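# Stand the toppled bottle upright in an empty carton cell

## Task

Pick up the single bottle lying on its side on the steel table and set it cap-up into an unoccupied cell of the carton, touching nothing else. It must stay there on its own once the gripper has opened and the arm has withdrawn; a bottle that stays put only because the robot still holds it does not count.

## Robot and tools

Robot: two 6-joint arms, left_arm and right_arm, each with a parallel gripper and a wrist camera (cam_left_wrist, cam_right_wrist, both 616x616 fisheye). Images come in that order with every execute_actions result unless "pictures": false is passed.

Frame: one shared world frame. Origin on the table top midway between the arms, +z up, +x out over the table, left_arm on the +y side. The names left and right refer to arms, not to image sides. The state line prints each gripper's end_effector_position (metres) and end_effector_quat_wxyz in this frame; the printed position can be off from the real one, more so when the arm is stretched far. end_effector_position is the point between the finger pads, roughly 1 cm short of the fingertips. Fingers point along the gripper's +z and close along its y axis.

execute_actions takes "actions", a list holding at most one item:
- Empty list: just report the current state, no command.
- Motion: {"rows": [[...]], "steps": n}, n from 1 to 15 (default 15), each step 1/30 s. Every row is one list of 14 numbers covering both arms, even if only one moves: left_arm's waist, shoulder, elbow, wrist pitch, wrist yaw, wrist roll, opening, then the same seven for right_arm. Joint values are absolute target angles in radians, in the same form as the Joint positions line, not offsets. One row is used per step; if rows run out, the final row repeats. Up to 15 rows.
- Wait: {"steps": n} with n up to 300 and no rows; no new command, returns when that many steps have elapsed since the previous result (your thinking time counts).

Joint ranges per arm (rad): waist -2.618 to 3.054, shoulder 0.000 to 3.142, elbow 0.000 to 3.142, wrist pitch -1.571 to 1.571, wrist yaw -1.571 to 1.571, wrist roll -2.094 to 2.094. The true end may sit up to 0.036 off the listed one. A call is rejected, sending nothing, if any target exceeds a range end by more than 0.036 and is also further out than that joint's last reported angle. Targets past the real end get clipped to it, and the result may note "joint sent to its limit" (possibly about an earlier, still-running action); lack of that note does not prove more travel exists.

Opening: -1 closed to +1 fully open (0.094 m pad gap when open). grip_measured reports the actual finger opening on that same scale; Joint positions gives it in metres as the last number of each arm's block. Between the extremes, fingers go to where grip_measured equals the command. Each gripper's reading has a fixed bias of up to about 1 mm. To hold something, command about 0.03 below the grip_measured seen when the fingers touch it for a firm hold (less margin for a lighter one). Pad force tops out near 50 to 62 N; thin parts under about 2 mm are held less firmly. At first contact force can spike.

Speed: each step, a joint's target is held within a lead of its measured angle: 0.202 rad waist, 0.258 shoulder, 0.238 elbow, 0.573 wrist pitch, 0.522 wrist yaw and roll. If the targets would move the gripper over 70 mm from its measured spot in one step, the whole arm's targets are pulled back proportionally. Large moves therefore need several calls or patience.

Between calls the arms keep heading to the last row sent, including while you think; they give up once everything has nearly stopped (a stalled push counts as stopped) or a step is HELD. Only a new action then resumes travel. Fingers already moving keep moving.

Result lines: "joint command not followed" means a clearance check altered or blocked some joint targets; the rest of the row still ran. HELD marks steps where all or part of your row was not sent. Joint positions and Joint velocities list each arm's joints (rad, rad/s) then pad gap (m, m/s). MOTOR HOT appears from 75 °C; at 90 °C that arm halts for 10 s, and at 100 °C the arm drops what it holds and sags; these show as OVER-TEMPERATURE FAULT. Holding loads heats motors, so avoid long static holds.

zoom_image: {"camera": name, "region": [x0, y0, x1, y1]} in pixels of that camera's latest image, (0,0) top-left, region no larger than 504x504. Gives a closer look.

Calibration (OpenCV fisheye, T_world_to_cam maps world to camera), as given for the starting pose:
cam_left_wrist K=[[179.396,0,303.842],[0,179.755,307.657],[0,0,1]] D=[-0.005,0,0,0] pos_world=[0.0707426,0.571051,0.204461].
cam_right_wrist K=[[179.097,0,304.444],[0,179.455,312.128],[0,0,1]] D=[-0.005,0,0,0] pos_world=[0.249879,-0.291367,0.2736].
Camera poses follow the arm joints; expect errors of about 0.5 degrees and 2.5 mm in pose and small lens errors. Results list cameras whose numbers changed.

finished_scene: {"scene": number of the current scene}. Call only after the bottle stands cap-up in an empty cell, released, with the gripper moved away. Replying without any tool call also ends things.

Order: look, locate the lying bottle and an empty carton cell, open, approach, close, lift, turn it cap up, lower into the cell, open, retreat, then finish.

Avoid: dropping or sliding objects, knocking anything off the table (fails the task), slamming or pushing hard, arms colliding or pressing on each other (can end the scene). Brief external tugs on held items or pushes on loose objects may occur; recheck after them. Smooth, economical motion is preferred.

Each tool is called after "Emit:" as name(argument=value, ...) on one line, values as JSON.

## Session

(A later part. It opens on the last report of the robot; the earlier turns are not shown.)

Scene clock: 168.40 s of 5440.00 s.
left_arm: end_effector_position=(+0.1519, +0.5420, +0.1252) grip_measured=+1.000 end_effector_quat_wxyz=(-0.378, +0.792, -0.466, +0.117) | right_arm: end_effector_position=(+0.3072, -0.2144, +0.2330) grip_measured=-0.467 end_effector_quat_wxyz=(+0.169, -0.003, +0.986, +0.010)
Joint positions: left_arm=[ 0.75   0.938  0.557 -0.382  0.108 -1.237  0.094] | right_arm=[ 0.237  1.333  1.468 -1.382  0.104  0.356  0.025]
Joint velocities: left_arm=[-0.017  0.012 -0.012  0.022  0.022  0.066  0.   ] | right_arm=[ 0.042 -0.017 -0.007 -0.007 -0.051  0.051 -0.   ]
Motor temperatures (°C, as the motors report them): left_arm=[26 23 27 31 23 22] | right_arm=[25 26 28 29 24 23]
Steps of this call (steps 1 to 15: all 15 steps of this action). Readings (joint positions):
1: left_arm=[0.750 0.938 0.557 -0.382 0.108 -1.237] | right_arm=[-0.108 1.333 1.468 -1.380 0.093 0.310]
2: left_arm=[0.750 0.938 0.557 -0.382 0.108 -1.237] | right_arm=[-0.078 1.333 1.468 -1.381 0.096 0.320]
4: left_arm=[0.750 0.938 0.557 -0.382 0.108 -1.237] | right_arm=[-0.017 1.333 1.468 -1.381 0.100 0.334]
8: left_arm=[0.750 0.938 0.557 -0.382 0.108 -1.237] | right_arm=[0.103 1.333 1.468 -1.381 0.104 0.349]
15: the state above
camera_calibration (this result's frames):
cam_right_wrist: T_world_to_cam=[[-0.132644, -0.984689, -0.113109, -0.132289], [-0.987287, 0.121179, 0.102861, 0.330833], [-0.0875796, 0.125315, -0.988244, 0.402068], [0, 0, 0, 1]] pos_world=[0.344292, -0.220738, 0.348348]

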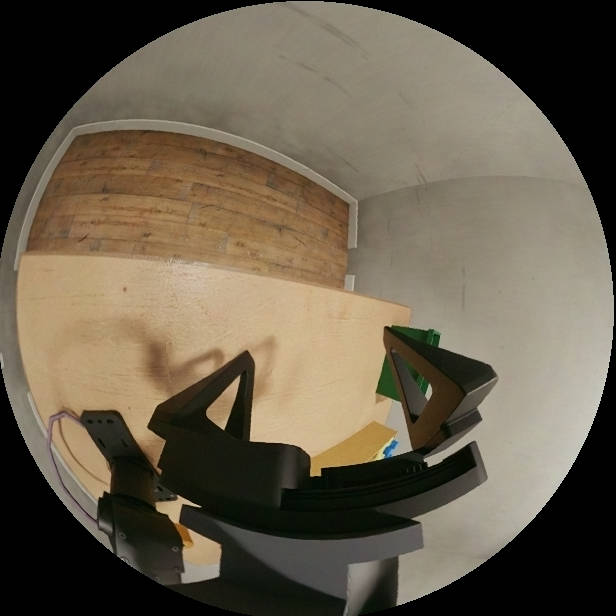

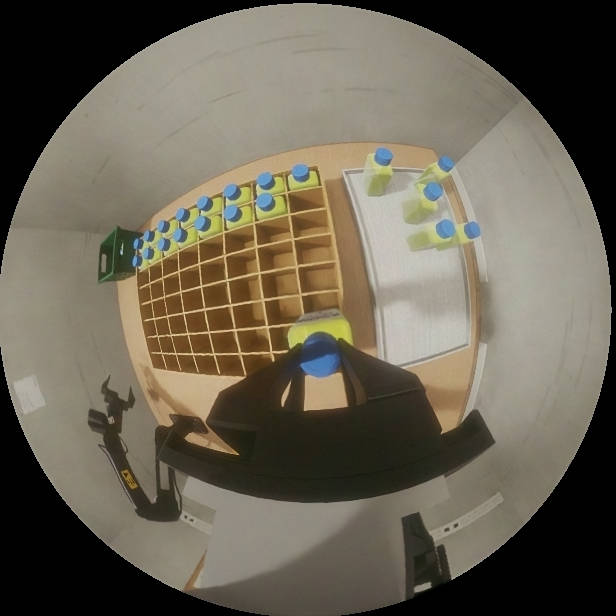

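Emit:
execute_actions(actions=[{"rows":[[0.75,0.938,0.557,-0.382,0.108,-1.237,1,0.23,1.345,1.47,-1.36,0.115,0.35,-0.52],[0.75,0.938,0.557,-0.382,0.108,-1.237,1,0.22,1.355,1.465,-1.34,0.115,0.34,-0.52],[0.75,0.938,0.557,-0.382,0.108,-1.237,1,0.215,1.365,1.46,-1.32,0.115,0.335,-0.52],[0.75,0.938,0.557,-0.382,0.108,-1.237,1,0.21,1.375,1.455,-1.3,0.115,0.335,-0.52],[0.75,0.938,0.557,-0.382,0.108,-1.237,1,0.205,1.385,1.45,-1.28,0.115,0.335,-0.52],[0.75,0.938,0.557,-0.382,0.108,-1.237,1,0.205,1.392,1.442,-1.28,0.115,0.335,-0.52],[0.75,0.938,0.557,-0.382,0.108,-1.237,1,0.205,1.397,1.435,-1.28,0.115,0.335,-0.52]]}])

Emit:
zoom_image(camera="cam_right_wrist", region=[240,250,380,390])

Scene clock: 183.27 s of 5440.00 s.
left_arm: end_effector_position=(+0.1519, +0.5420, +0.1252) grip_measured=+1.000 end_effector_quat_wxyz=(-0.378, +0.792, -0.466, +0.117) | right_arm: end_effector_position=(+0.3282, -0.2136, +0.2099) grip_measured=-0.467 end_effector_quat_wxyz=(+0.157, +0.001, +0.988, +0.002)
Joint positions: left_arm=[ 0.75   0.938  0.557 -0.382  0.108 -1.237  0.094] | right_arm=[ 0.214  1.402  1.433 -1.303  0.106  0.343  0.025]
Joint velocities: left_arm=[-0.012 -0.002 -0.007  0.022 -0.022 -0.007  0.   ] | right_arm=[-0.002 -0.002  0.002  0.037  0.022 -0.022 -0.   ]
Motor temperatures (°C, as the motors report them): left_arm=[26 23 27 31 23 22] | right_arm=[25 26 29 29 24 23]
Steps of this call (steps 1 to 15: the robot went on to your last target; steps 16 to 90: nothing new was sent; then 11.37 s passed at rest; steps 91 to 105: all 15 steps of this action). Readings (joint positions):
91: left_arm=[0.750 0.938 0.557 -0.382 0.108 -1.237] | right_arm=[0.238 1.333 1.468 -1.384 0.105 0.359]
92: left_arm=[0.750 0.938 0.557 -0.382 0.108 -1.237] | right_arm=[0.237 1.335 1.468 -1.383 0.105 0.357]
94: left_arm=[0.750 0.938 0.557 -0.382 0.108 -1.237] | right_arm=[0.230 1.344 1.468 -1.370 0.105 0.351]
98: left_arm=[0.750 0.938 0.557 -0.382 0.108 -1.237] | right_arm=[0.214 1.381 1.450 -1.322 0.106 0.346]
105: the state above
camera_calibration (this result's frames):
cam_right_wrist: T_world_to_cam=[[-0.14595, -0.984676, -0.0954548, -0.130695], [-0.98329, 0.133775, 0.123469, 0.350897], [-0.108808, 0.11188, -0.987747, 0.384888], [0, 0, 0, 1]] pos_world=[0.367837, -0.218694, 0.324372]

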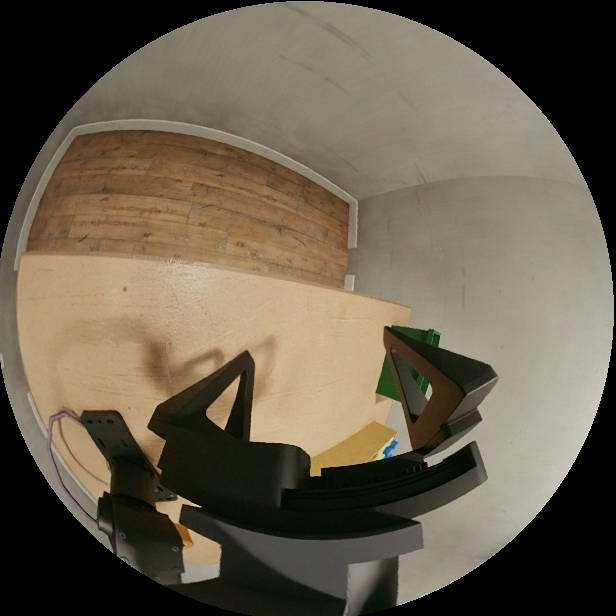

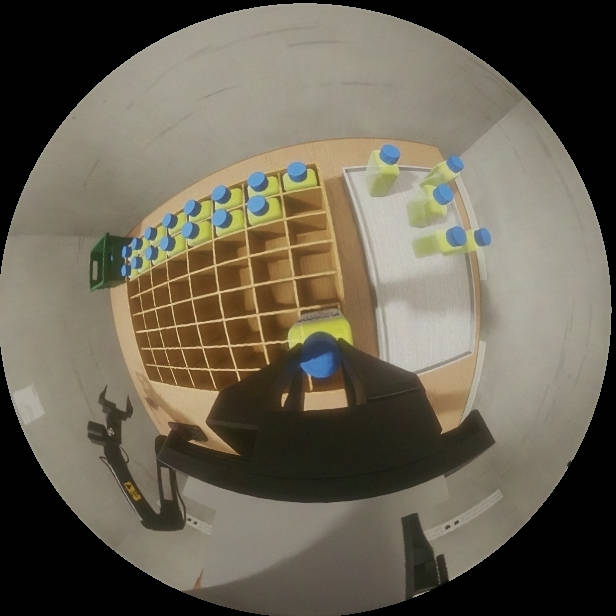

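Region (240, 250, 380, 390) of cam_right_wrist's 616x616 image, scaled by 3.600, with more detail than that image has.

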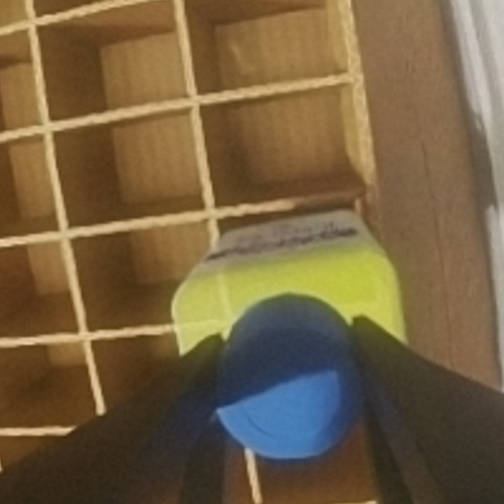

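Emit:
execute_actions(actions=[{"rows":[[0.75,0.938,0.557,-0.382,0.108,-1.237,1,0.205,1.385,1.425,-1.26,0.115,0.335,-0.52],[0.75,0.938,0.557,-0.382,0.108,-1.237,1,0.205,1.382,1.415,-1.25,0.115,0.335,-0.52],[0.75,0.938,0.557,-0.382,0.108,-1.237,1,0.205,1.38,1.405,-1.24,0.115,0.335,-0.52],[0.75,0.938,0.557,-0.382,0.108,-1.237,1,0.205,1.378,1.395,-1.23,0.115,0.335,-0.52],[0.75,0.938,0.557,-0.382,0.108,-1.237,1,0.205,1.376,1.385,-1.22,0.115,0.335,-0.52],[0.75,0.938,0.557,-0.382,0.108,-1.237,1,0.205,1.374,1.375,-1.21,0.115,0.335,-0.52],[0.75,0.938,0.557,-0.382,0.108,-1.237,1,0.205,1.372,1.365,-1.2,0.115,0.335,-0.52],[0.75,0.938,0.557,-0.382,0.108,-1.237,1,0.205,1.37,1.355,-1.195,0.115,0.335,-0.52],[0.75,0.938,0.557,-0.382,0.108,-1.237,1,0.205,1.368,1.345,-1.195,0.115,0.335,-0.52],[0.75,0.938,0.557,-0.382,0.108,-1.237,1,0.205,1.366,1.335,-1.195,0.115,0.335,-0.52]]}])

Emit:
zoom_image(camera="cam_right_wrist", region=[240,250,380,390])

Scene clock: 190.10 s of 5440.00 s.
left_arm: end_effector_position=(+0.1519, +0.5420, +0.1252) grip_measured=+1.000 end_effector_quat_wxyz=(-0.378, +0.792, -0.466, +0.117) | right_arm: end_effector_position=(+0.3291, -0.2133, +0.1846) grip_measured=-0.467 end_effector_quat_wxyz=(+0.149, +0.000, +0.989, -0.002)
Joint positions: left_arm=[ 0.75   0.938  0.557 -0.382  0.108 -1.237  0.094] | right_arm=[ 0.214  1.402  1.336 -1.225  0.106  0.342  0.025]
Joint velocities: left_arm=[-0.007 -0.012 -0.007 -0.081 -0.022  0.022  0.   ] | right_arm=[-0.002 -0.012  0.012  0.022  0.037 -0.022  0.001]
Motor temperatures (°C, as the motors report them): left_arm=[26 23 27 31 23 22] | right_arm=[25 26 29 29 24 23]
Steps of this call (steps 1 to 15: the robot went on to your last target; steps 16 to 90: nothing new was sent; then 3.33 s passed at rest; steps 91 to 105: all 15 steps of this action). Readings (joint positions):
91: left_arm=[0.750 0.938 0.557 -0.382 0.108 -1.237] | right_arm=[0.214 1.402 1.433 -1.297 0.106 0.342]
92: left_arm=[0.750 0.938 0.557 -0.382 0.108 -1.237] | right_arm=[0.214 1.402 1.431 -1.292 0.106 0.342]
94: left_arm=[0.750 0.938 0.557 -0.382 0.108 -1.237] | right_arm=[0.214 1.402 1.419 -1.276 0.106 0.342]
98: left_arm=[0.750 0.938 0.557 -0.382 0.108 -1.237] | right_arm=[0.214 1.402 1.376 -1.243 0.106 0.342]
105: the state above
camera_calibration (this result's frames):
cam_right_wrist: T_world_to_cam=[[-0.146825, -0.985395, -0.0862453, -0.134202], [-0.981081, 0.133949, 0.139775, 0.351164], [-0.126181, 0.105136, -0.98642, 0.364054], [0, 0, 0, 1]] pos_world=[0.370753, -0.217555, 0.298451]

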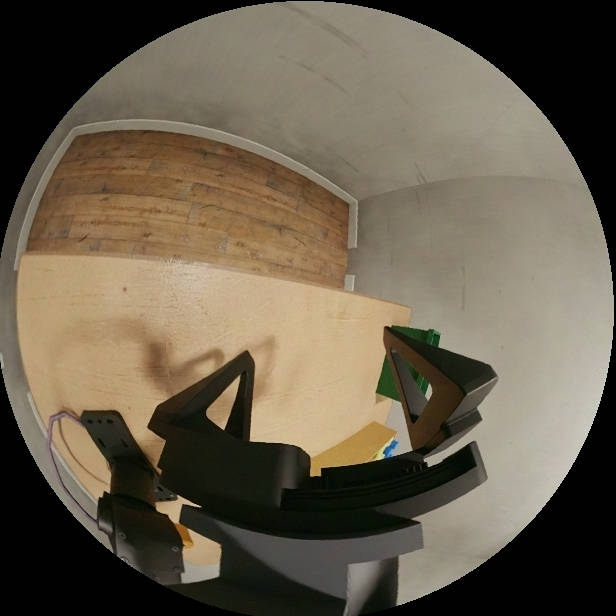

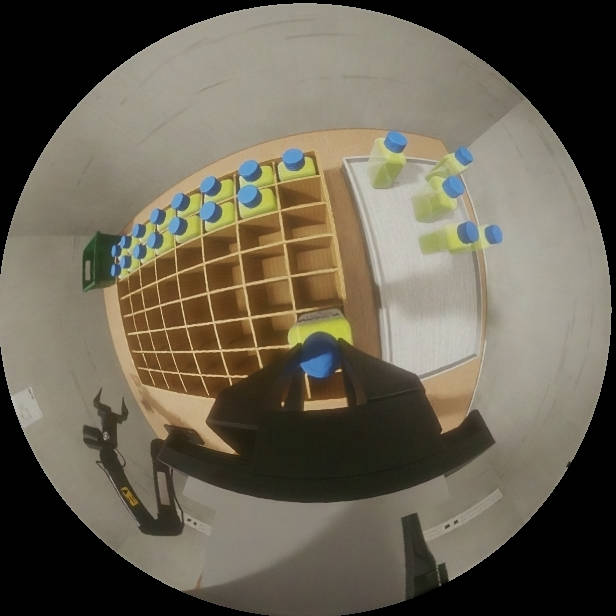

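Region (240, 250, 380, 390) of cam_right_wrist's 616x616 image, scaled by 3.600, with more detail than that image has.

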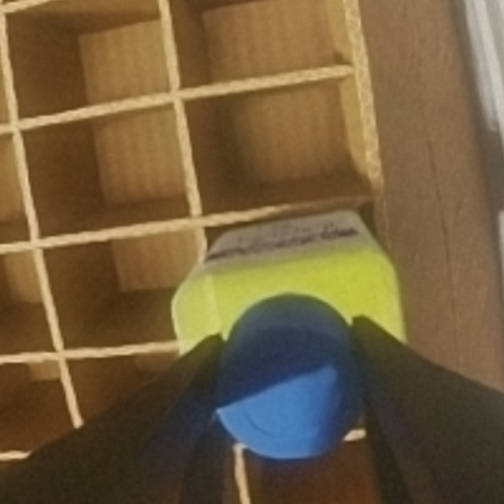

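Emit:
execute_actions(actions=[{"rows":[[0.75,0.938,0.557,-0.382,0.108,-1.237,1,0.205,1.355,1.32,-1.18,0.115,0.335,-0.52],[0.75,0.938,0.557,-0.382,0.108,-1.237,1,0.205,1.345,1.305,-1.16,0.115,0.335,-0.52],[0.75,0.938,0.557,-0.382,0.108,-1.237,1,0.205,1.34,1.29,-1.14,0.115,0.335,-0.52],[0.75,0.938,0.557,-0.382,0.108,-1.237,1,0.205,1.34,1.275,-1.12,0.115,0.335,-0.52],[0.75,0.938,0.557,-0.382,0.108,-1.237,1,0.205,1.34,1.26,-1.105,0.115,0.335,-0.52],[0.75,0.938,0.557,-0.382,0.108,-1.237,1,0.205,1.34,1.245,-1.09,0.115,0.335,-0.52],[0.75,0.938,0.557,-0.382,0.108,-1.237,1,0.205,1.34,1.23,-1.075,0.115,0.335,-0.52],[0.75,0.938,0.557,-0.382,0.108,-1.237,1,0.205,1.34,1.215,-1.06,0.115,0.335,-0.52],[0.75,0.938,0.557,-0.382,0.108,-1.237,1,0.205,1.34,1.2,-1.045,0.115,0.335,-0.52],[0.75,0.938,0.557,-0.382,0.108,-1.237,1,0.205,1.34,1.185,-1.035,0.115,0.335,-0.52],[0.75,0.938,0.557,-0.382,0.108,-1.237,1,0.205,1.34,1.17,-1.035,0.115,0.335,-0.52],[0.75,0.938,0.557,-0.382,0.108,-1.237,1,0.205,1.34,1.16,-1.035,0.115,0.335,-0.52]]}])

Scene clock: 197.57 s of 5440.00 s.
left_arm: end_effector_position=(+0.1519, +0.5420, +0.1252) grip_measured=+1.000 end_effector_quat_wxyz=(-0.378, +0.792, -0.466, +0.117) | right_arm: end_effector_position=(+0.3341, -0.2130, +0.1809) grip_measured=-0.467 end_effector_quat_wxyz=(+0.202, +0.003, +0.979, +0.013)
Joint positions: left_arm=[ 0.75   0.938  0.557 -0.382  0.108 -1.237  0.094] | right_arm=[ 0.214  1.315  1.216 -1.081  0.114  0.339  0.025]
Joint velocities: left_arm=[-0.012 -0.007 -0.002 -0.037 -0.066 -0.037  0.   ] | right_arm=[ 0.022 -0.017 -0.027 -0.037  0.007 -0.095 -0.   ]
Motor temperatures (°C, as the motors report them): left_arm=[26 23 27 31 23 22] | right_arm=[25 27 28 29 24 23]
Steps of this call (steps 1 to 30: the robot went on to your last target; steps 31 to 90: nothing new was sent; then 3.97 s passed at rest; steps 91 to 105: all 15 steps of this action). Readings (joint positions):
91: left_arm=[0.750 0.938 0.557 -0.382 0.108 -1.237] | right_arm=[0.214 1.391 1.334 -1.211 0.106 0.342]
92: left_arm=[0.750 0.938 0.557 -0.382 0.108 -1.237] | right_arm=[0.214 1.387 1.327 -1.203 0.106 0.342]
94: left_arm=[0.750 0.938 0.557 -0.382 0.108 -1.237] | right_arm=[0.214 1.373 1.304 -1.182 0.106 0.342]
98: left_arm=[0.750 0.938 0.557 -0.382 0.108 -1.237] | right_arm=[0.214 1.350 1.261 -1.130 0.109 0.341]
105: the state above
camera_calibration (this result's frames):
cam_right_wrist: T_world_to_cam=[[-0.135528, -0.982064, -0.131083, -0.128513], [-0.990573, 0.131648, 0.0378668, 0.377732], [-0.0199308, 0.134979, -0.990648, 0.332642], [0, 0, 0, 1]] pos_world=[0.363384, -0.220835, 0.298382]

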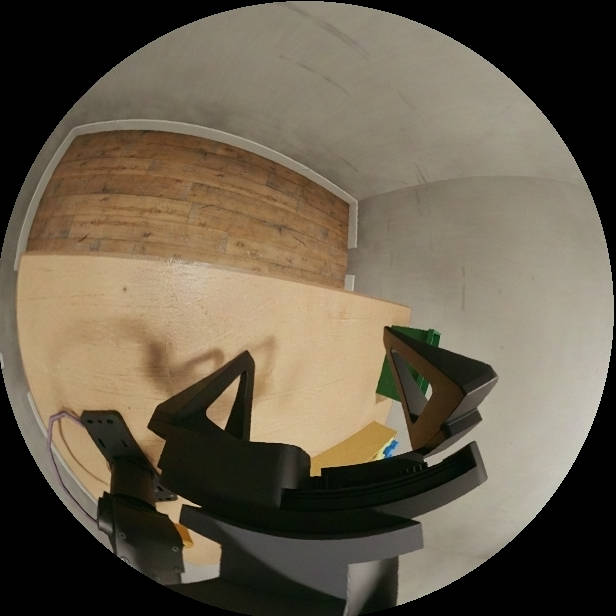

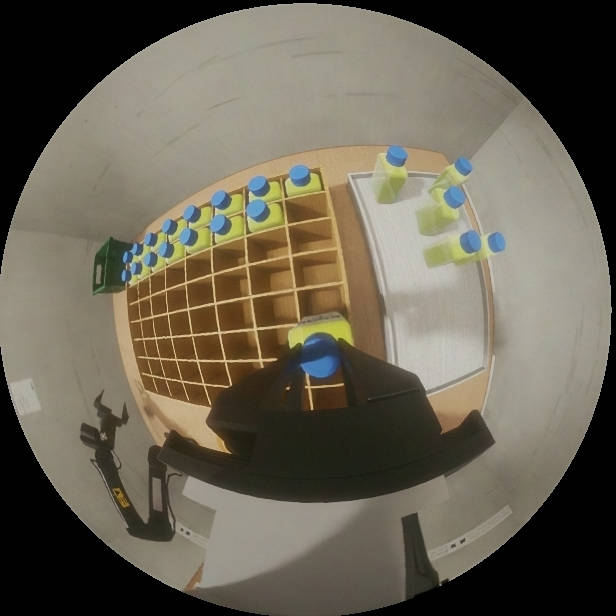

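Emit:
execute_actions(actions=[{"rows":[[0.75,0.938,0.557,-0.382,0.108,-1.237,1,0.205,1.32,1.24,-1.1,0.11,0.335,-0.52],[0.75,0.938,0.557,-0.382,0.108,-1.237,1,0.205,1.32,1.27,-1.13,0.11,0.335,-0.52],[0.75,0.938,0.557,-0.382,0.108,-1.237,1,0.205,1.325,1.3,-1.16,0.11,0.335,-0.52],[0.75,0.938,0.557,-0.382,0.108,-1.237,1,0.205,1.335,1.32,-1.19,0.11,0.335,-0.52],[0.75,0.938,0.557,-0.382,0.108,-1.237,1,0.205,1.345,1.34,-1.22,0.11,0.335,-0.52],[0.75,0.938,0.557,-0.382,0.108,-1.237,1,0.205,1.355,1.35,-1.23,0.11,0.335,-0.52],[0.75,0.938,0.557,-0.382,0.108,-1.237,1,0.205,1.362,1.36,-1.23,0.11,0.335,-0.52]]}])

Emit:
zoom_image(camera="cam_right_wrist", region=[240,250,380,390])

Scene clock: 202.73 s of 5440.00 s.
left_arm: end_effector_position=(+0.1519, +0.5420, +0.1252) grip_measured=+1.000 end_effector_quat_wxyz=(-0.378, +0.792, -0.466, +0.117) | right_arm: end_effector_position=(+0.3270, -0.2151, +0.1965) grip_measured=-0.467 end_effector_quat_wxyz=(+0.172, +0.000, +0.985, +0.004)
Joint positions: left_arm=[ 0.75   0.938  0.557 -0.382  0.108 -1.237  0.094] | right_arm=[ 0.214  1.357  1.333 -1.22   0.111  0.339  0.025]
Joint velocities: left_arm=[ 0.007 -0.002  0.002 -0.095 -0.037  0.007  0.   ] | right_arm=[-0.017  0.012  0.002 -0.007 -0.066 -0.125  0.001]
Motor temperatures (°C, as the motors report them): left_arm=[26 23 27 31 23 22] | right_arm=[25 26 28 29 24 23]
Steps of this call (steps 1 to 15: the robot went on to your last target; steps 16 to 90: nothing new was sent; then 1.67 s passed at rest; steps 91 to 105: all 15 steps of this action). Readings (joint positions):
91: left_arm=[0.750 0.938 0.557 -0.382 0.108 -1.237] | right_arm=[0.214 1.314 1.221 -1.086 0.114 0.339]
92: left_arm=[0.750 0.938 0.557 -0.382 0.108 -1.237] | right_arm=[0.214 1.314 1.228 -1.097 0.113 0.339]
94: left_arm=[0.750 0.938 0.557 -0.382 0.108 -1.237] | right_arm=[0.214 1.322 1.254 -1.129 0.112 0.339]
98: left_arm=[0.750 0.938 0.557 -0.382 0.108 -1.237] | right_arm=[0.214 1.347 1.322 -1.187 0.111 0.339]
105: the state above
camera_calibration (this result's frames):
cam_right_wrist: T_world_to_cam=[[-0.140779, -0.984613, -0.103526, -0.133672], [-0.986769, 0.13105, 0.0954601, 0.357602], [-0.0804242, 0.115595, -0.990035, 0.363723], [0, 0, 0, 1]] pos_world=[0.363305, -0.220524, 0.312123]

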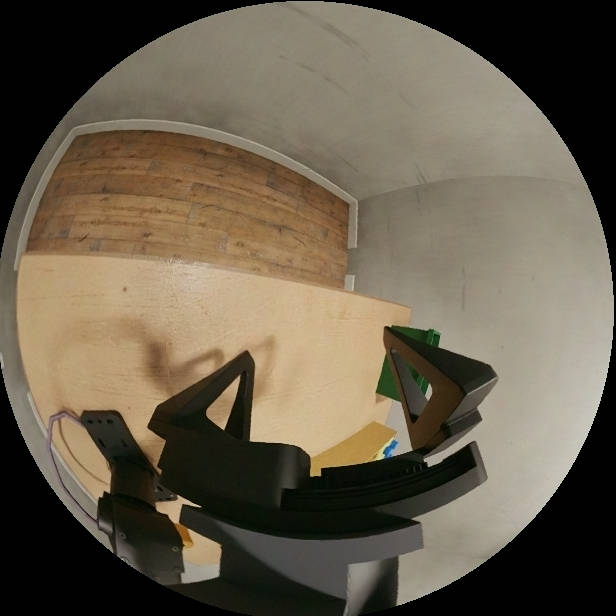

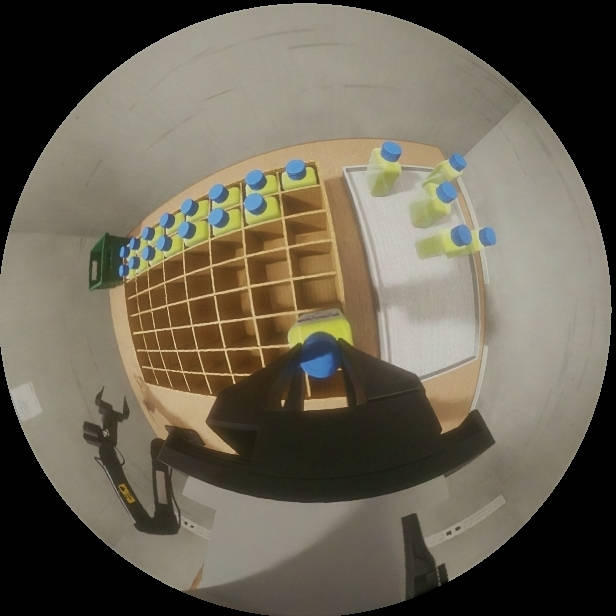

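Region (240, 250, 380, 390) of cam_right_wrist's 616x616 image, scaled by 3.600, with more detail than that image has.

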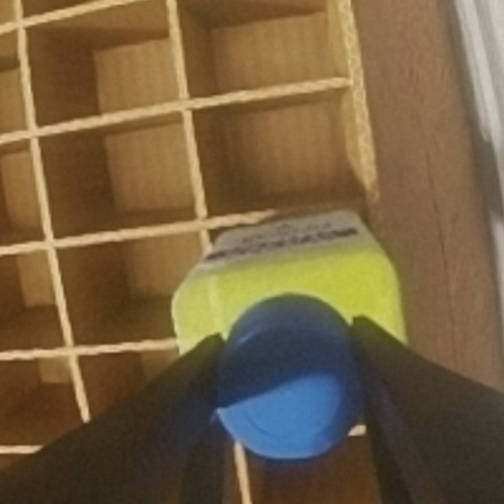

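Emit:
execute_actions(actions=[{"rows":[[0.75,0.938,0.557,-0.382,0.108,-1.237,1,0.225,1.35,1.32,-1.21,0.105,0.335,-0.52],[0.75,0.938,0.557,-0.382,0.108,-1.237,1,0.225,1.35,1.31,-1.2,0.105,0.335,-0.52],[0.75,0.938,0.557,-0.382,0.108,-1.237,1,0.225,1.35,1.3,-1.19,0.105,0.335,-0.52],[0.75,0.938,0.557,-0.382,0.108,-1.237,1,0.225,1.35,1.295,-1.185,0.105,0.335,-0.52]]}])

Emit:
zoom_image(camera="cam_right_wrist", region=[240,250,380,390])

Scene clock: 209.10 s of 5440.00 s.
left_arm: end_effector_position=(+0.1519, +0.5420, +0.1252) grip_measured=+1.000 end_effector_quat_wxyz=(-0.378, +0.792, -0.466, +0.117) | right_arm: end_effector_position=(+0.3234, -0.2157, +0.1856) grip_measured=-0.467 end_effector_quat_wxyz=(+0.161, -0.000, +0.987, +0.002)
Joint positions: left_arm=[ 0.75   0.938  0.557 -0.382  0.108 -1.237  0.094] | right_arm=[ 0.214  1.357  1.296 -1.205  0.107  0.339  0.025]
Joint velocities: left_arm=[-0.002 -0.002 -0.012 -0.081 -0.051  0.007  0.   ] | right_arm=[-0.017  0.007  0.002 -0.022  0.007 -0.037 -0.001]
Motor temperatures (°C, as the motors report them): left_arm=[26 23 27 31 23 22] | right_arm=[25 26 29 29 24 23]
Steps of this call (steps 1 to 15: the robot went on to your last target; steps 16 to 90: nothing new was sent; then 2.87 s passed at rest; steps 91 to 105: all 15 steps of this action). Readings (joint positions):
91: left_arm=[0.750 0.938 0.557 -0.382 0.108 -1.237] | right_arm=[0.214 1.357 1.332 -1.229 0.111 0.339]
92: left_arm=[0.750 0.938 0.557 -0.382 0.108 -1.237] | right_arm=[0.214 1.357 1.328 -1.226 0.110 0.339]
94: left_arm=[0.750 0.938 0.557 -0.382 0.108 -1.237] | right_arm=[0.214 1.357 1.314 -1.217 0.109 0.339]
98: left_arm=[0.750 0.938 0.557 -0.382 0.108 -1.237] | right_arm=[0.214 1.357 1.296 -1.212 0.108 0.339]
105: the state above
camera_calibration (this result's frames):
cam_right_wrist: T_world_to_cam=[[-0.141875, -0.985237, -0.0958059, -0.137107], [-0.984508, 0.130368, 0.117254, 0.350311], [-0.103033, 0.110957, -0.98847, 0.358659], [0, 0, 0, 1]] pos_world=[0.362385, -0.220548, 0.300313]

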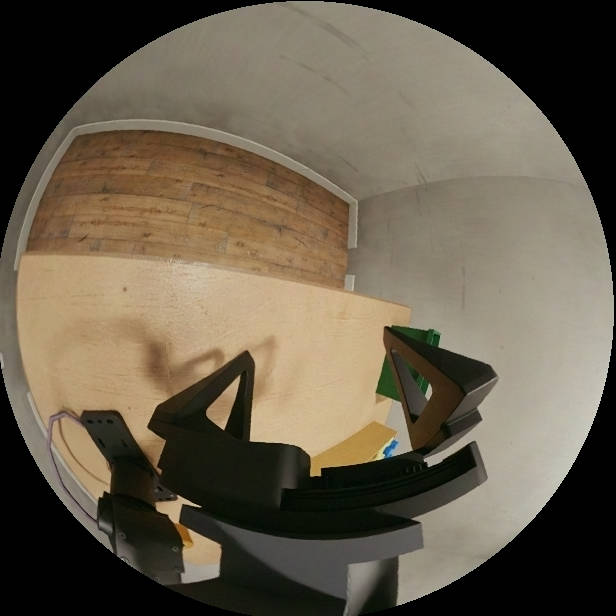

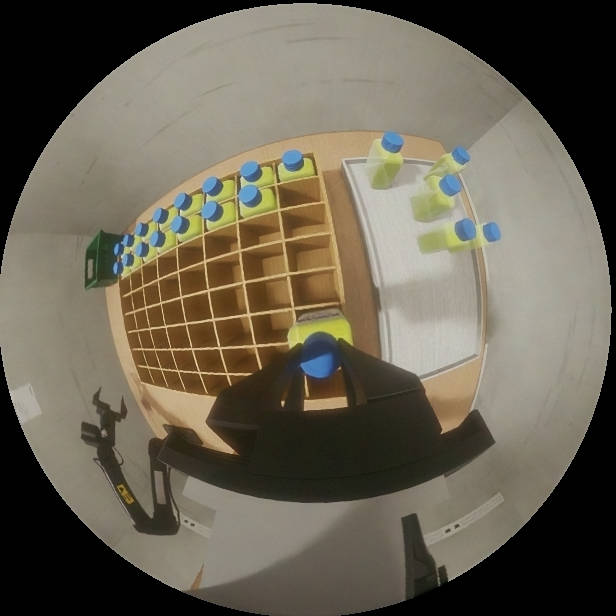

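Region (240, 250, 380, 390) of cam_right_wrist's 616x616 image, scaled by 3.600, with more detail than that image has.

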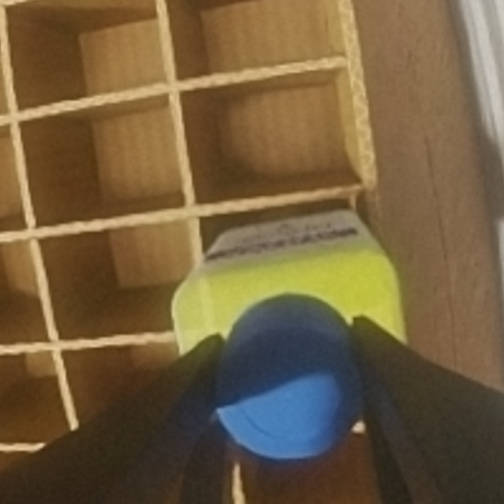

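Emit:
execute_actions(actions=[{"rows":[[0.75,0.938,0.557,-0.382,0.108,-1.237,1,0.237,1.35,1.295,-1.175,0.105,0.335,-0.52]],"steps":8}], pictures=false)

Emit:
execute_actions(actions=[{"rows":[[0.75,0.938,0.557,-0.382,0.108,-1.237,1,0.23,1.35,1.285,-1.16,0.105,0.335,-0.52],[0.75,0.938,0.557,-0.382,0.108,-1.237,1,0.23,1.35,1.278,-1.15,0.105,0.335,-0.52],[0.75,0.938,0.557,-0.382,0.108,-1.237,1,0.23,1.35,1.27,-1.14,0.105,0.335,-0.52],[0.75,0.938,0.557,-0.382,0.108,-1.237,1,0.23,1.35,1.262,-1.13,0.105,0.335,-0.52],[0.75,0.938,0.557,-0.382,0.108,-1.237,1,0.23,1.35,1.255,-1.125,0.105,0.335,-0.52],[0.75,0.938,0.557,-0.382,0.108,-1.237,1,0.23,1.35,1.247,-1.12,0.105,0.335,-0.52],[0.75,0.938,0.557,-0.382,0.108,-1.237,1,0.23,1.35,1.24,-1.12,0.105,0.335,-0.52],[0.75,0.938,0.557,-0.382,0.108,-1.237,1,0.23,1.35,1.232,-1.12,0.105,0.335,-0.52]]}])

Emit:
zoom_image(camera="cam_right_wrist", region=[240,250,380,390])

Scene clock: 215.33 s of 5440.00 s.
left_arm: end_effector_position=(+0.1519, +0.5420, +0.1252) grip_measured=+1.000 end_effector_quat_wxyz=(-0.378, +0.792, -0.466, +0.117) | right_arm: end_effector_position=(+0.3244, -0.2107, +0.1863) grip_measured=-0.467 end_effector_quat_wxyz=(+0.165, -0.007, +0.986, +0.006)
Joint positions: left_arm=[ 0.75   0.938  0.557 -0.382  0.108 -1.237  0.094] | right_arm=[ 0.228  1.357  1.296 -1.195  0.105  0.339  0.025]
Joint velocities: left_arm=[-0.012  0.007 -0.002 -0.051 -0.037  0.007  0.   ] | right_arm=[-0.032  0.002  0.002 -0.022  0.037 -0.007 -0.003]
Motor temperatures (°C, as the motors report them): left_arm=[26 23 27 31 23 22] | right_arm=[25 26 29 29 24 23]
Steps of this call (steps 1 to 15: the robot went on to your last target; steps 16 to 90: nothing new was sent; then 2.97 s passed at rest; steps 91 to 98: all 8 steps of this action). Readings (joint positions):
91: left_arm=[0.750 0.938 0.557 -0.382 0.108 -1.237] | right_arm=[0.215 1.357 1.296 -1.203 0.107 0.339]
92: left_arm=[0.750 0.938 0.557 -0.382 0.108 -1.237] | right_arm=[0.219 1.357 1.296 -1.202 0.107 0.339]
94: left_arm=[0.750 0.938 0.557 -0.382 0.108 -1.237] | right_arm=[0.225 1.357 1.296 -1.199 0.106 0.339]
98: the state above

Scene clock: 215.83 s of 5440.00 s.
left_arm: end_effector_position=(+0.1519, +0.5420, +0.1252) grip_measured=+1.000 end_effector_quat_wxyz=(-0.378, +0.792, -0.466, +0.117) | right_arm: end_effector_position=(+0.3244, -0.2106, +0.1699) grip_measured=-0.467 end_effector_quat_wxyz=(+0.160, -0.007, +0.987, +0.004)
Joint positions: left_arm=[ 0.75   0.938  0.557 -0.382  0.108 -1.237  0.094] | right_arm=[ 0.228  1.357  1.233 -1.143  0.105  0.339  0.025]
Joint velocities: left_arm=[ 0.007  0.002 -0.007  0.051  0.007 -0.051  0.   ] | right_arm=[-0.012 -0.002 -0.002 -0.022 -0.007 -0.022 -0.002]
Motor temperatures (°C, as the motors report them): left_arm=[26 23 27 31 23 22] | right_arm=[25 26 29 29 24 23]
Steps of this call (steps 1 to 15: all 15 steps of this action). Readings (joint positions):
1: left_arm=[0.750 0.938 0.557 -0.382 0.108 -1.237] | right_arm=[0.228 1.357 1.296 -1.194 0.105 0.339]
2: left_arm=[0.750 0.938 0.557 -0.382 0.108 -1.237] | right_arm=[0.228 1.357 1.293 -1.189 0.105 0.339]
4: left_arm=[0.750 0.938 0.557 -0.382 0.108 -1.237] | right_arm=[0.228 1.357 1.282 -1.174 0.105 0.339]
8: left_arm=[0.750 0.938 0.557 -0.382 0.108 -1.237] | right_arm=[0.228 1.357 1.250 -1.154 0.105 0.339]
15: the state above
camera_calibration (this result's frames):
cam_right_wrist: T_world_to_cam=[[-0.127695, -0.98697, -0.0978959, -0.138131], [-0.986234, 0.115902, 0.117934, 0.34983], [-0.105051, 0.111608, -0.988184, 0.343506], [0, 0, 0, 1]] pos_world=[0.363461, -0.215215, 0.284668]

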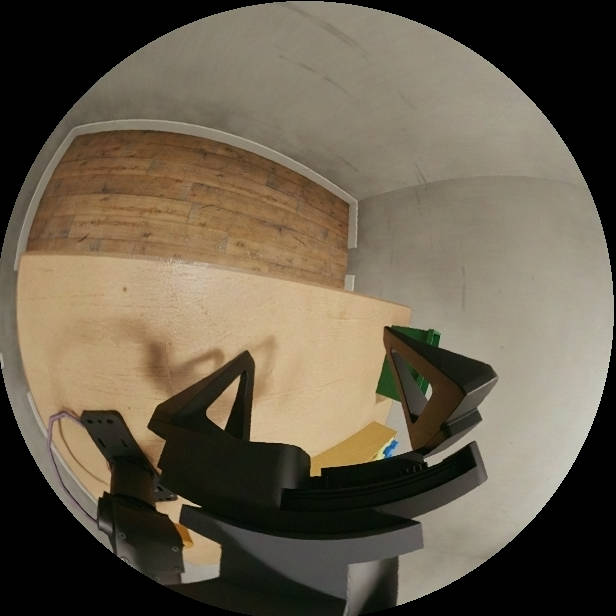

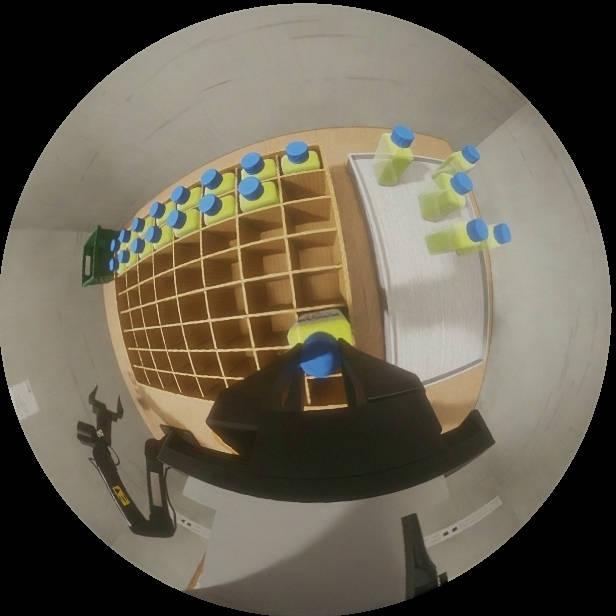

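Region (240, 250, 380, 390) of cam_right_wrist's 616x616 image, scaled by 3.600, with more detail than that image has.

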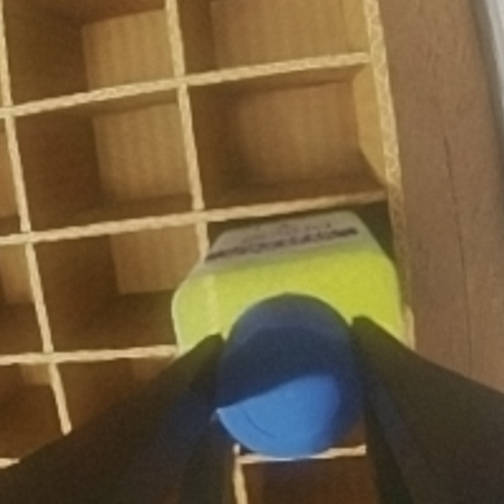

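Emit:
execute_actions(actions=[{"rows":[[0.75,0.938,0.557,-0.382,0.108,-1.237,1,0.212,1.355,1.222,-1.105,0.105,0.335,-0.52],[0.75,0.938,0.557,-0.382,0.108,-1.237,1,0.212,1.355,1.21,-1.09,0.105,0.335,-0.52],[0.75,0.938,0.557,-0.382,0.108,-1.237,1,0.212,1.355,1.198,-1.075,0.105,0.335,-0.52],[0.75,0.938,0.557,-0.382,0.108,-1.237,1,0.212,1.355,1.186,-1.06,0.105,0.335,-0.52],[0.75,0.938,0.557,-0.382,0.108,-1.237,1,0.212,1.355,1.174,-1.048,0.105,0.335,-0.52],[0.75,0.938,0.557,-0.382,0.108,-1.237,1,0.212,1.355,1.162,-1.036,0.105,0.335,-0.52],[0.75,0.938,0.557,-0.382,0.108,-1.237,1,0.212,1.355,1.15,-1.024,0.105,0.335,-0.52],[0.75,0.938,0.557,-0.382,0.108,-1.237,1,0.212,1.355,1.138,-1.012,0.105,0.335,-0.52],[0.75,0.938,0.557,-0.382,0.108,-1.237,1,0.212,1.355,1.126,-1.0,0.105,0.335,-0.52],[0.75,0.938,0.557,-0.382,0.108,-1.237,1,0.212,1.355,1.114,-0.988,0.105,0.335,-0.52],[0.75,0.938,0.557,-0.382,0.108,-1.237,1,0.212,1.355,1.102,-0.976,0.105,0.335,-0.52],[0.75,0.938,0.557,-0.382,0.108,-1.237,1,0.212,1.355,1.09,-0.97,0.105,0.335,-0.52],[0.75,0.938,0.557,-0.382,0.108,-1.237,1,0.212,1.355,1.08,-0.97,0.105,0.335,-0.52]]}], pictures=false)

Emit:
execute_actions(actions=[{"rows":[[0.75,0.938,0.557,-0.382,0.108,-1.237,1,0.212,1.355,1.07,-0.95,0.105,0.335,-0.52],[0.75,0.938,0.557,-0.382,0.108,-1.237,1,0.212,1.355,1.06,-0.94,0.105,0.335,-0.52],[0.75,0.938,0.557,-0.382,0.108,-1.237,1,0.212,1.355,1.05,-0.93,0.105,0.335,-0.52],[0.75,0.938,0.557,-0.382,0.108,-1.237,1,0.212,1.355,1.04,-0.92,0.105,0.335,-0.52],[0.75,0.938,0.557,-0.382,0.108,-1.237,1,0.212,1.355,1.03,-0.91,0.105,0.335,-0.52],[0.75,0.938,0.557,-0.382,0.108,-1.237,1,0.212,1.355,1.02,-0.9,0.105,0.335,-0.52],[0.75,0.938,0.557,-0.382,0.108,-1.237,1,0.212,1.355,1.01,-0.89,0.105,0.335,-0.52],[0.75,0.938,0.557,-0.382,0.108,-1.237,1,0.212,1.355,1.0,-0.88,0.105,0.335,-0.52],[0.75,0.938,0.557,-0.382,0.108,-1.237,1,0.212,1.355,0.99,-0.87,0.105,0.335,-0.52],[0.75,0.938,0.557,-0.382,0.108,-1.237,1,0.212,1.355,0.98,-0.87,0.105,0.335,-0.52]]}])

Scene clock: 228.67 s of 5440.00 s.
left_arm: end_effector_position=(+0.1519, +0.5420, +0.1252) grip_measured=+1.000 end_effector_quat_wxyz=(-0.378, +0.792, -0.466, +0.117) | right_arm: end_effector_position=(+0.3238, -0.2125, +0.1320) grip_measured=-0.467 end_effector_quat_wxyz=(+0.155, -0.005, +0.988, +0.002)
Joint positions: left_arm=[ 0.75   0.938  0.557 -0.382  0.108 -1.237  0.094] | right_arm=[ 0.222  1.357  1.086 -1.007  0.104  0.339  0.025]
Joint velocities: left_arm=[ 0.002  0.007 -0.022 -0.051 -0.037  0.007  0.   ] | right_arm=[ 0.007  0.007 -0.129  0.183 -0.066  0.066 -0.   ]
Motor temperatures (°C, as the motors report them): left_arm=[26 23 27 32 23 22] | right_arm=[25 26 29 29 24 23]
Steps of this call (steps 1 to 15: the robot went on to your last target; steps 16 to 90: nothing new was sent; then 9.33 s passed at rest; steps 91 to 105: all 15 steps of this action). Readings (joint positions):
91: left_arm=[0.750 0.938 0.557 -0.382 0.108 -1.237] | right_arm=[0.227 1.357 1.233 -1.138 0.105 0.339]
92: left_arm=[0.750 0.938 0.557 -0.382 0.108 -1.237] | right_arm=[0.226 1.357 1.229 -1.132 0.105 0.339]
94: left_arm=[0.750 0.938 0.557 -0.382 0.108 -1.237] | right_arm=[0.223 1.357 1.213 -1.116 0.105 0.339]
98: left_arm=[0.750 0.938 0.557 -0.382 0.108 -1.237] | right_arm=[0.222 1.357 1.162 -1.075 0.104 0.339]
105: the state above

Scene clock: 229.17 s of 5440.00 s.
left_arm: end_effector_position=(+0.1519, +0.5420, +0.1252) grip_measured=+1.000 end_effector_quat_wxyz=(-0.378, +0.792, -0.466, +0.117) | right_arm: end_effector_position=(+0.3239, -0.2124, +0.1069) grip_measured=-0.467 end_effector_quat_wxyz=(+0.159, -0.005, +0.987, +0.004)
Joint positions: left_arm=[ 0.75   0.938  0.557 -0.382  0.108 -1.237  0.094] | right_arm=[ 0.222  1.357  0.984 -0.895  0.104  0.339  0.025]
Joint velocities: left_arm=[ 0.002 -0.002  0.002 -0.081  0.007  0.037  0.   ] | right_arm=[-0.012 -0.007  0.012 -0.007 -0.007  0.007 -0.   ]
Motor temperatures (°C, as the motors report them): left_arm=[26 23 27 32 23 22] | right_arm=[25 26 29 29 24 23]
Steps of this call (steps 1 to 15: all 15 steps of this action). Readings (joint positions):
1: left_arm=[0.750 0.938 0.557 -0.382 0.108 -1.237] | right_arm=[0.222 1.357 1.082 -1.000 0.104 0.339]
2: left_arm=[0.750 0.938 0.557 -0.382 0.108 -1.237] | right_arm=[0.222 1.357 1.077 -0.992 0.104 0.339]
4: left_arm=[0.750 0.938 0.557 -0.382 0.108 -1.237] | right_arm=[0.222 1.357 1.062 -0.972 0.104 0.339]
8: left_arm=[0.750 0.938 0.557 -0.382 0.108 -1.237] | right_arm=[0.222 1.357 1.021 -0.935 0.104 0.339]
15: the state above
camera_calibration (this result's frames):
cam_right_wrist: T_world_to_cam=[[-0.133315, -0.986254, -0.0976249, -0.144177], [-0.98534, 0.121319, 0.119946, 0.357685], [-0.106453, 0.112184, -0.987969, 0.281944], [0, 0, 0, 1]] pos_world=[0.363234, -0.217219, 0.221574]

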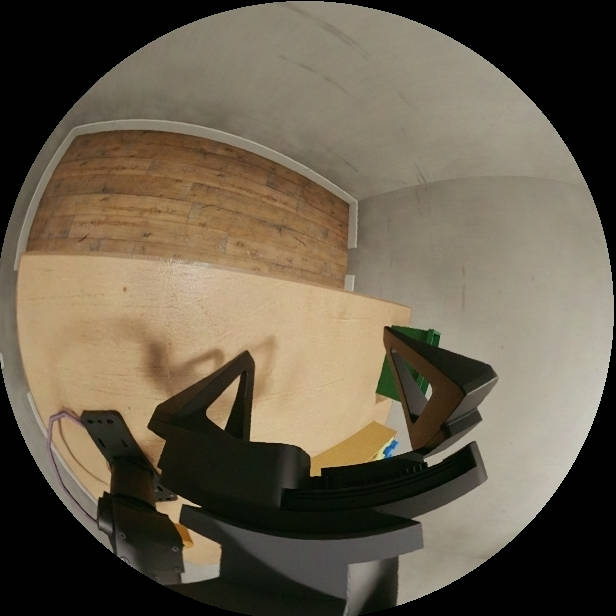

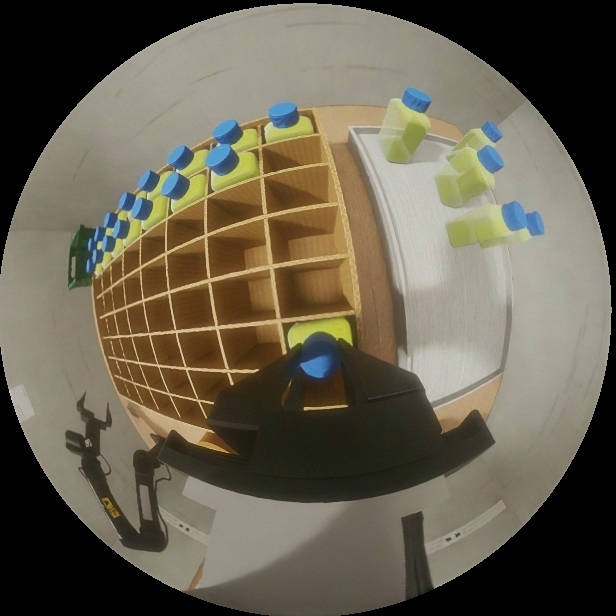

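Emit:
execute_actions(actions=[{"rows":[[0.75,0.938,0.557,-0.382,0.108,-1.237,1,0.212,1.355,0.97,-0.86,0.105,0.335,-0.52],[0.75,0.938,0.557,-0.382,0.108,-1.237,1,0.212,1.355,0.96,-0.85,0.105,0.335,-0.52],[0.75,0.938,0.557,-0.382,0.108,-1.237,1,0.212,1.355,0.95,-0.84,0.105,0.335,-0.52],[0.75,0.938,0.557,-0.382,0.108,-1.237,1,0.212,1.355,0.94,-0.835,0.105,0.335,-0.52]],"steps":12}], pictures=false)

Scene clock: 231.83 s of 5440.00 s.
left_arm: end_effector_position=(+0.1519, +0.5420, +0.1252) grip_measured=+1.000 end_effector_quat_wxyz=(-0.378, +0.792, -0.466, +0.117) | right_arm: end_effector_position=(+0.3260, -0.2114, +0.1028) grip_measured=-0.467 end_effector_quat_wxyz=(+0.165, -0.004, +0.986, +0.006)
Joint positions: left_arm=[ 0.75   0.938  0.557 -0.382  0.108 -1.237  0.094] | right_arm=[ 0.222  1.357  0.963 -0.862  0.103  0.339  0.025]
Joint velocities: left_arm=[ 0.007 -0.002 -0.002  0.037 -0.022  0.007  0.   ] | right_arm=[-0.002 -0.012  0.022 -0.007  0.022  0.037 -0.001]
Motor temperatures (°C, as the motors report them): left_arm=[26 23 27 32 23 22] | right_arm=[25 26 29 29 24 23]
Steps of this call (steps 1 to 15: the robot went on to your last target; steps 16 to 68: nothing new was sent; steps 69 to 80: all 12 steps of this action). Readings (joint positions):
69: left_arm=[0.750 0.938 0.557 -0.382 0.108 -1.237] | right_arm=[0.222 1.357 0.982 -0.887 0.104 0.339]
70: left_arm=[0.750 0.938 0.557 -0.382 0.108 -1.237] | right_arm=[0.222 1.357 0.979 -0.882 0.104 0.339]
72: left_arm=[0.750 0.938 0.557 -0.382 0.108 -1.237] | right_arm=[0.222 1.357 0.964 -0.868 0.104 0.339]
76: left_arm=[0.750 0.938 0.557 -0.382 0.108 -1.237] | right_arm=[0.222 1.357 0.963 -0.862 0.103 0.339]
80: the state above

Seated. Release and retreat.

Emit:
execute_actions(actions=[{"rows":[[0.75,0.938,0.557,-0.382,0.108,-1.237,1,0.22,1.355,0.965,-0.865,0.105,0.335,-0.35],[0.75,0.938,0.557,-0.382,0.108,-1.237,1,0.22,1.355,0.97,-0.87,0.105,0.335,-0.2],[0.75,0.938,0.557,-0.382,0.108,-1.237,1,0.22,1.355,0.98,-0.88,0.105,0.335,-0.2],[0.75,0.938,0.557,-0.382,0.108,-1.237,1,0.22,1.355,1.0,-0.91,0.105,0.335,-0.2],[0.75,0.938,0.557,-0.382,0.108,-1.237,1,0.22,1.35,1.03,-0.95,0.105,0.335,-0.2],[0.75,0.938,0.557,-0.382,0.108,-1.237,1,0.22,1.34,1.06,-0.99,0.105,0.335,-0.2],[0.75,0.938,0.557,-0.382,0.108,-1.237,1,0.22,1.33,1.09,-1.03,0.105,0.335,-0.2],[0.75,0.938,0.557,-0.382,0.108,-1.237,1,0.22,1.31,1.12,-1.07,0.105,0.335,-0.2],[0.75,0.938,0.557,-0.382,0.108,-1.237,1,0.22,1.28,1.15,-1.1,0.105,0.335,-0.2],[0.75,0.938,0.557,-0.382,0.108,-1.237,1,0.22,1.24,1.17,-1.13,0.105,0.335,0],[0.75,0.938,0.557,-0.382,0.108,-1.237,1,0.2,1.2,1.18,-1.16,0.105,0.335,0.3],[0.75,0.938,0.557,-0.382,0.108,-1.237,1,0.18,1.15,1.19,-1.19,0.105,0.335,0.6],[0.75,0.938,0.557,-0.382,0.108,-1.237,1,0.15,1.1,1.2,-1.21,0.105,0.335,1],[0.75,0.938,0.557,-0.382,0.108,-1.237,1,0.12,1.05,1.2,-1.23,0.105,0.335,1],[0.75,0.938,0.557,-0.382,0.108,-1.237,1,0.1,1.0,1.2,-1.25,0.105,0.335,1]]}], pictures=false)

Emit:
execute_actions(actions=[{"steps":10}])

Scene clock: 238.40 s of 5440.00 s.
left_arm: end_effector_position=(+0.1519, +0.5420, +0.1252) grip_measured=+1.000 end_effector_quat_wxyz=(-0.378, +0.792, -0.466, +0.117) | right_arm: end_effector_position=(+0.3087, -0.2369, +0.2147) grip_measured=+0.995 end_effector_quat_wxyz=(+0.257, +0.034, +0.965, +0.034)
Joint positions: left_arm=[ 0.75   0.938  0.557 -0.382  0.108 -1.237  0.094] | right_arm=[ 0.153  1.114  1.174 -1.115  0.099  0.339  0.094]
Joint velocities: left_arm=[ 0.002 -0.002 -0.022 -0.066 -0.007  0.022  0.   ] | right_arm=[-0.808 -1.624  0.217 -0.652 -0.007  0.037  0.043]
Motor temperatures (°C, as the motors report them): left_arm=[26 23 27 32 23 22] | right_arm=[25 26 28 29 24 23]
Steps of this call (steps 1 to 15: the robot went on to your last target; steps 16 to 90: nothing new was sent; then 3.07 s passed at rest; steps 91 to 105: all 15 steps of this action). Readings (joint positions):
91: left_arm=[0.750 0.938 0.557 -0.382 0.108 -1.237] | right_arm=[0.222 1.357 0.963 -0.861 0.102 0.339]
92: left_arm=[0.750 0.938 0.557 -0.382 0.108 -1.237] | right_arm=[0.222 1.357 0.963 -0.859 0.102 0.339]
94: left_arm=[0.750 0.938 0.557 -0.382 0.108 -1.237] | right_arm=[0.222 1.357 0.965 -0.868 0.102 0.339]
98: left_arm=[0.750 0.938 0.557 -0.382 0.108 -1.237] | right_arm=[0.222 1.355 1.037 -0.959 0.102 0.339]
105: the state above

Scene clock: 238.73 s of 5440.00 s.
left_arm: end_effector_position=(+0.1519, +0.5420, +0.1252) grip_measured=+1.000 end_effector_quat_wxyz=(-0.378, +0.792, -0.466, +0.117) | right_arm: end_effector_position=(+0.2783, -0.2586, +0.2382) grip_measured=+1.000 end_effector_quat_wxyz=(+0.275, +0.058, +0.959, +0.030)
Joint positions: left_arm=[ 0.75   0.938  0.557 -0.382  0.108 -1.237  0.094] | right_arm=[ 0.106  0.991  1.2   -1.228  0.105  0.339  0.094]
Joint velocities: left_arm=[ 0.007  0.007  0.002  0.022 -0.022 -0.051  0.   ] | right_arm=[ 0.002  0.012  0.022 -0.081 -0.007  0.007  0.   ]
Motor temperatures (°C, as the motors report them): left_arm=[26 23 27 32 23 22] | right_arm=[25 26 28 29 24 23]
Steps of this call (steps 1 to 10: the robot went on to your last target). Readings (joint positions):
1: left_arm=[0.750 0.938 0.557 -0.382 0.108 -1.237] | right_arm=[0.128 1.063 1.182 -1.136 0.101 0.339]
2: left_arm=[0.750 0.938 0.557 -0.382 0.108 -1.237] | right_arm=[0.113 1.023 1.190 -1.158 0.104 0.339]
4: left_arm=[0.750 0.938 0.557 -0.382 0.108 -1.237] | right_arm=[0.106 0.985 1.200 -1.188 0.105 0.339]
8: left_arm=[0.750 0.938 0.557 -0.382 0.108 -1.237] | right_arm=[0.106 0.990 1.200 -1.221 0.105 0.339]
10: the state above
camera_calibration (this result's frames):
cam_right_wrist: T_world_to_cam=[[-0.209651, -0.954804, -0.210702, -0.1267], [-0.967, 0.234374, -0.0998952, 0.379118], [0.144763, 0.182806, -0.972433, 0.356608], [0, 0, 0, 1]] pos_world=[0.288421, -0.275019, 0.357954]

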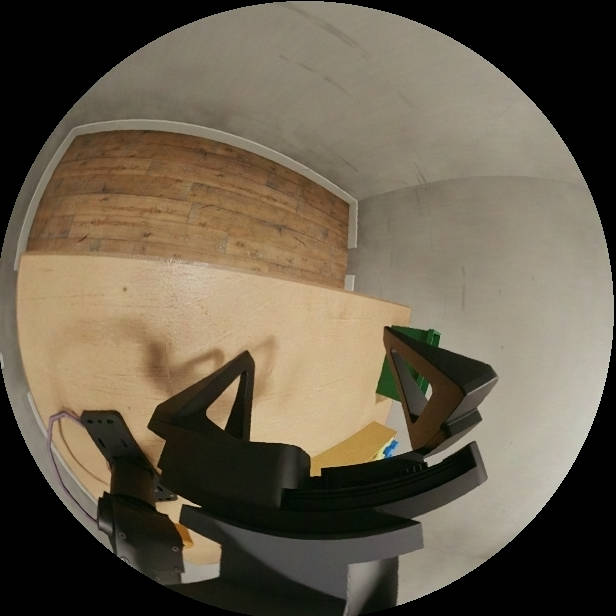

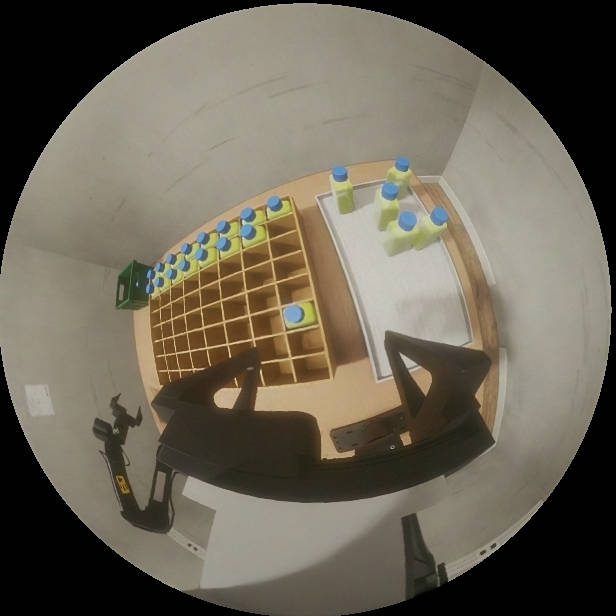

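Emit:
finished_scene(scene=1)

The scene is finished: the task was done.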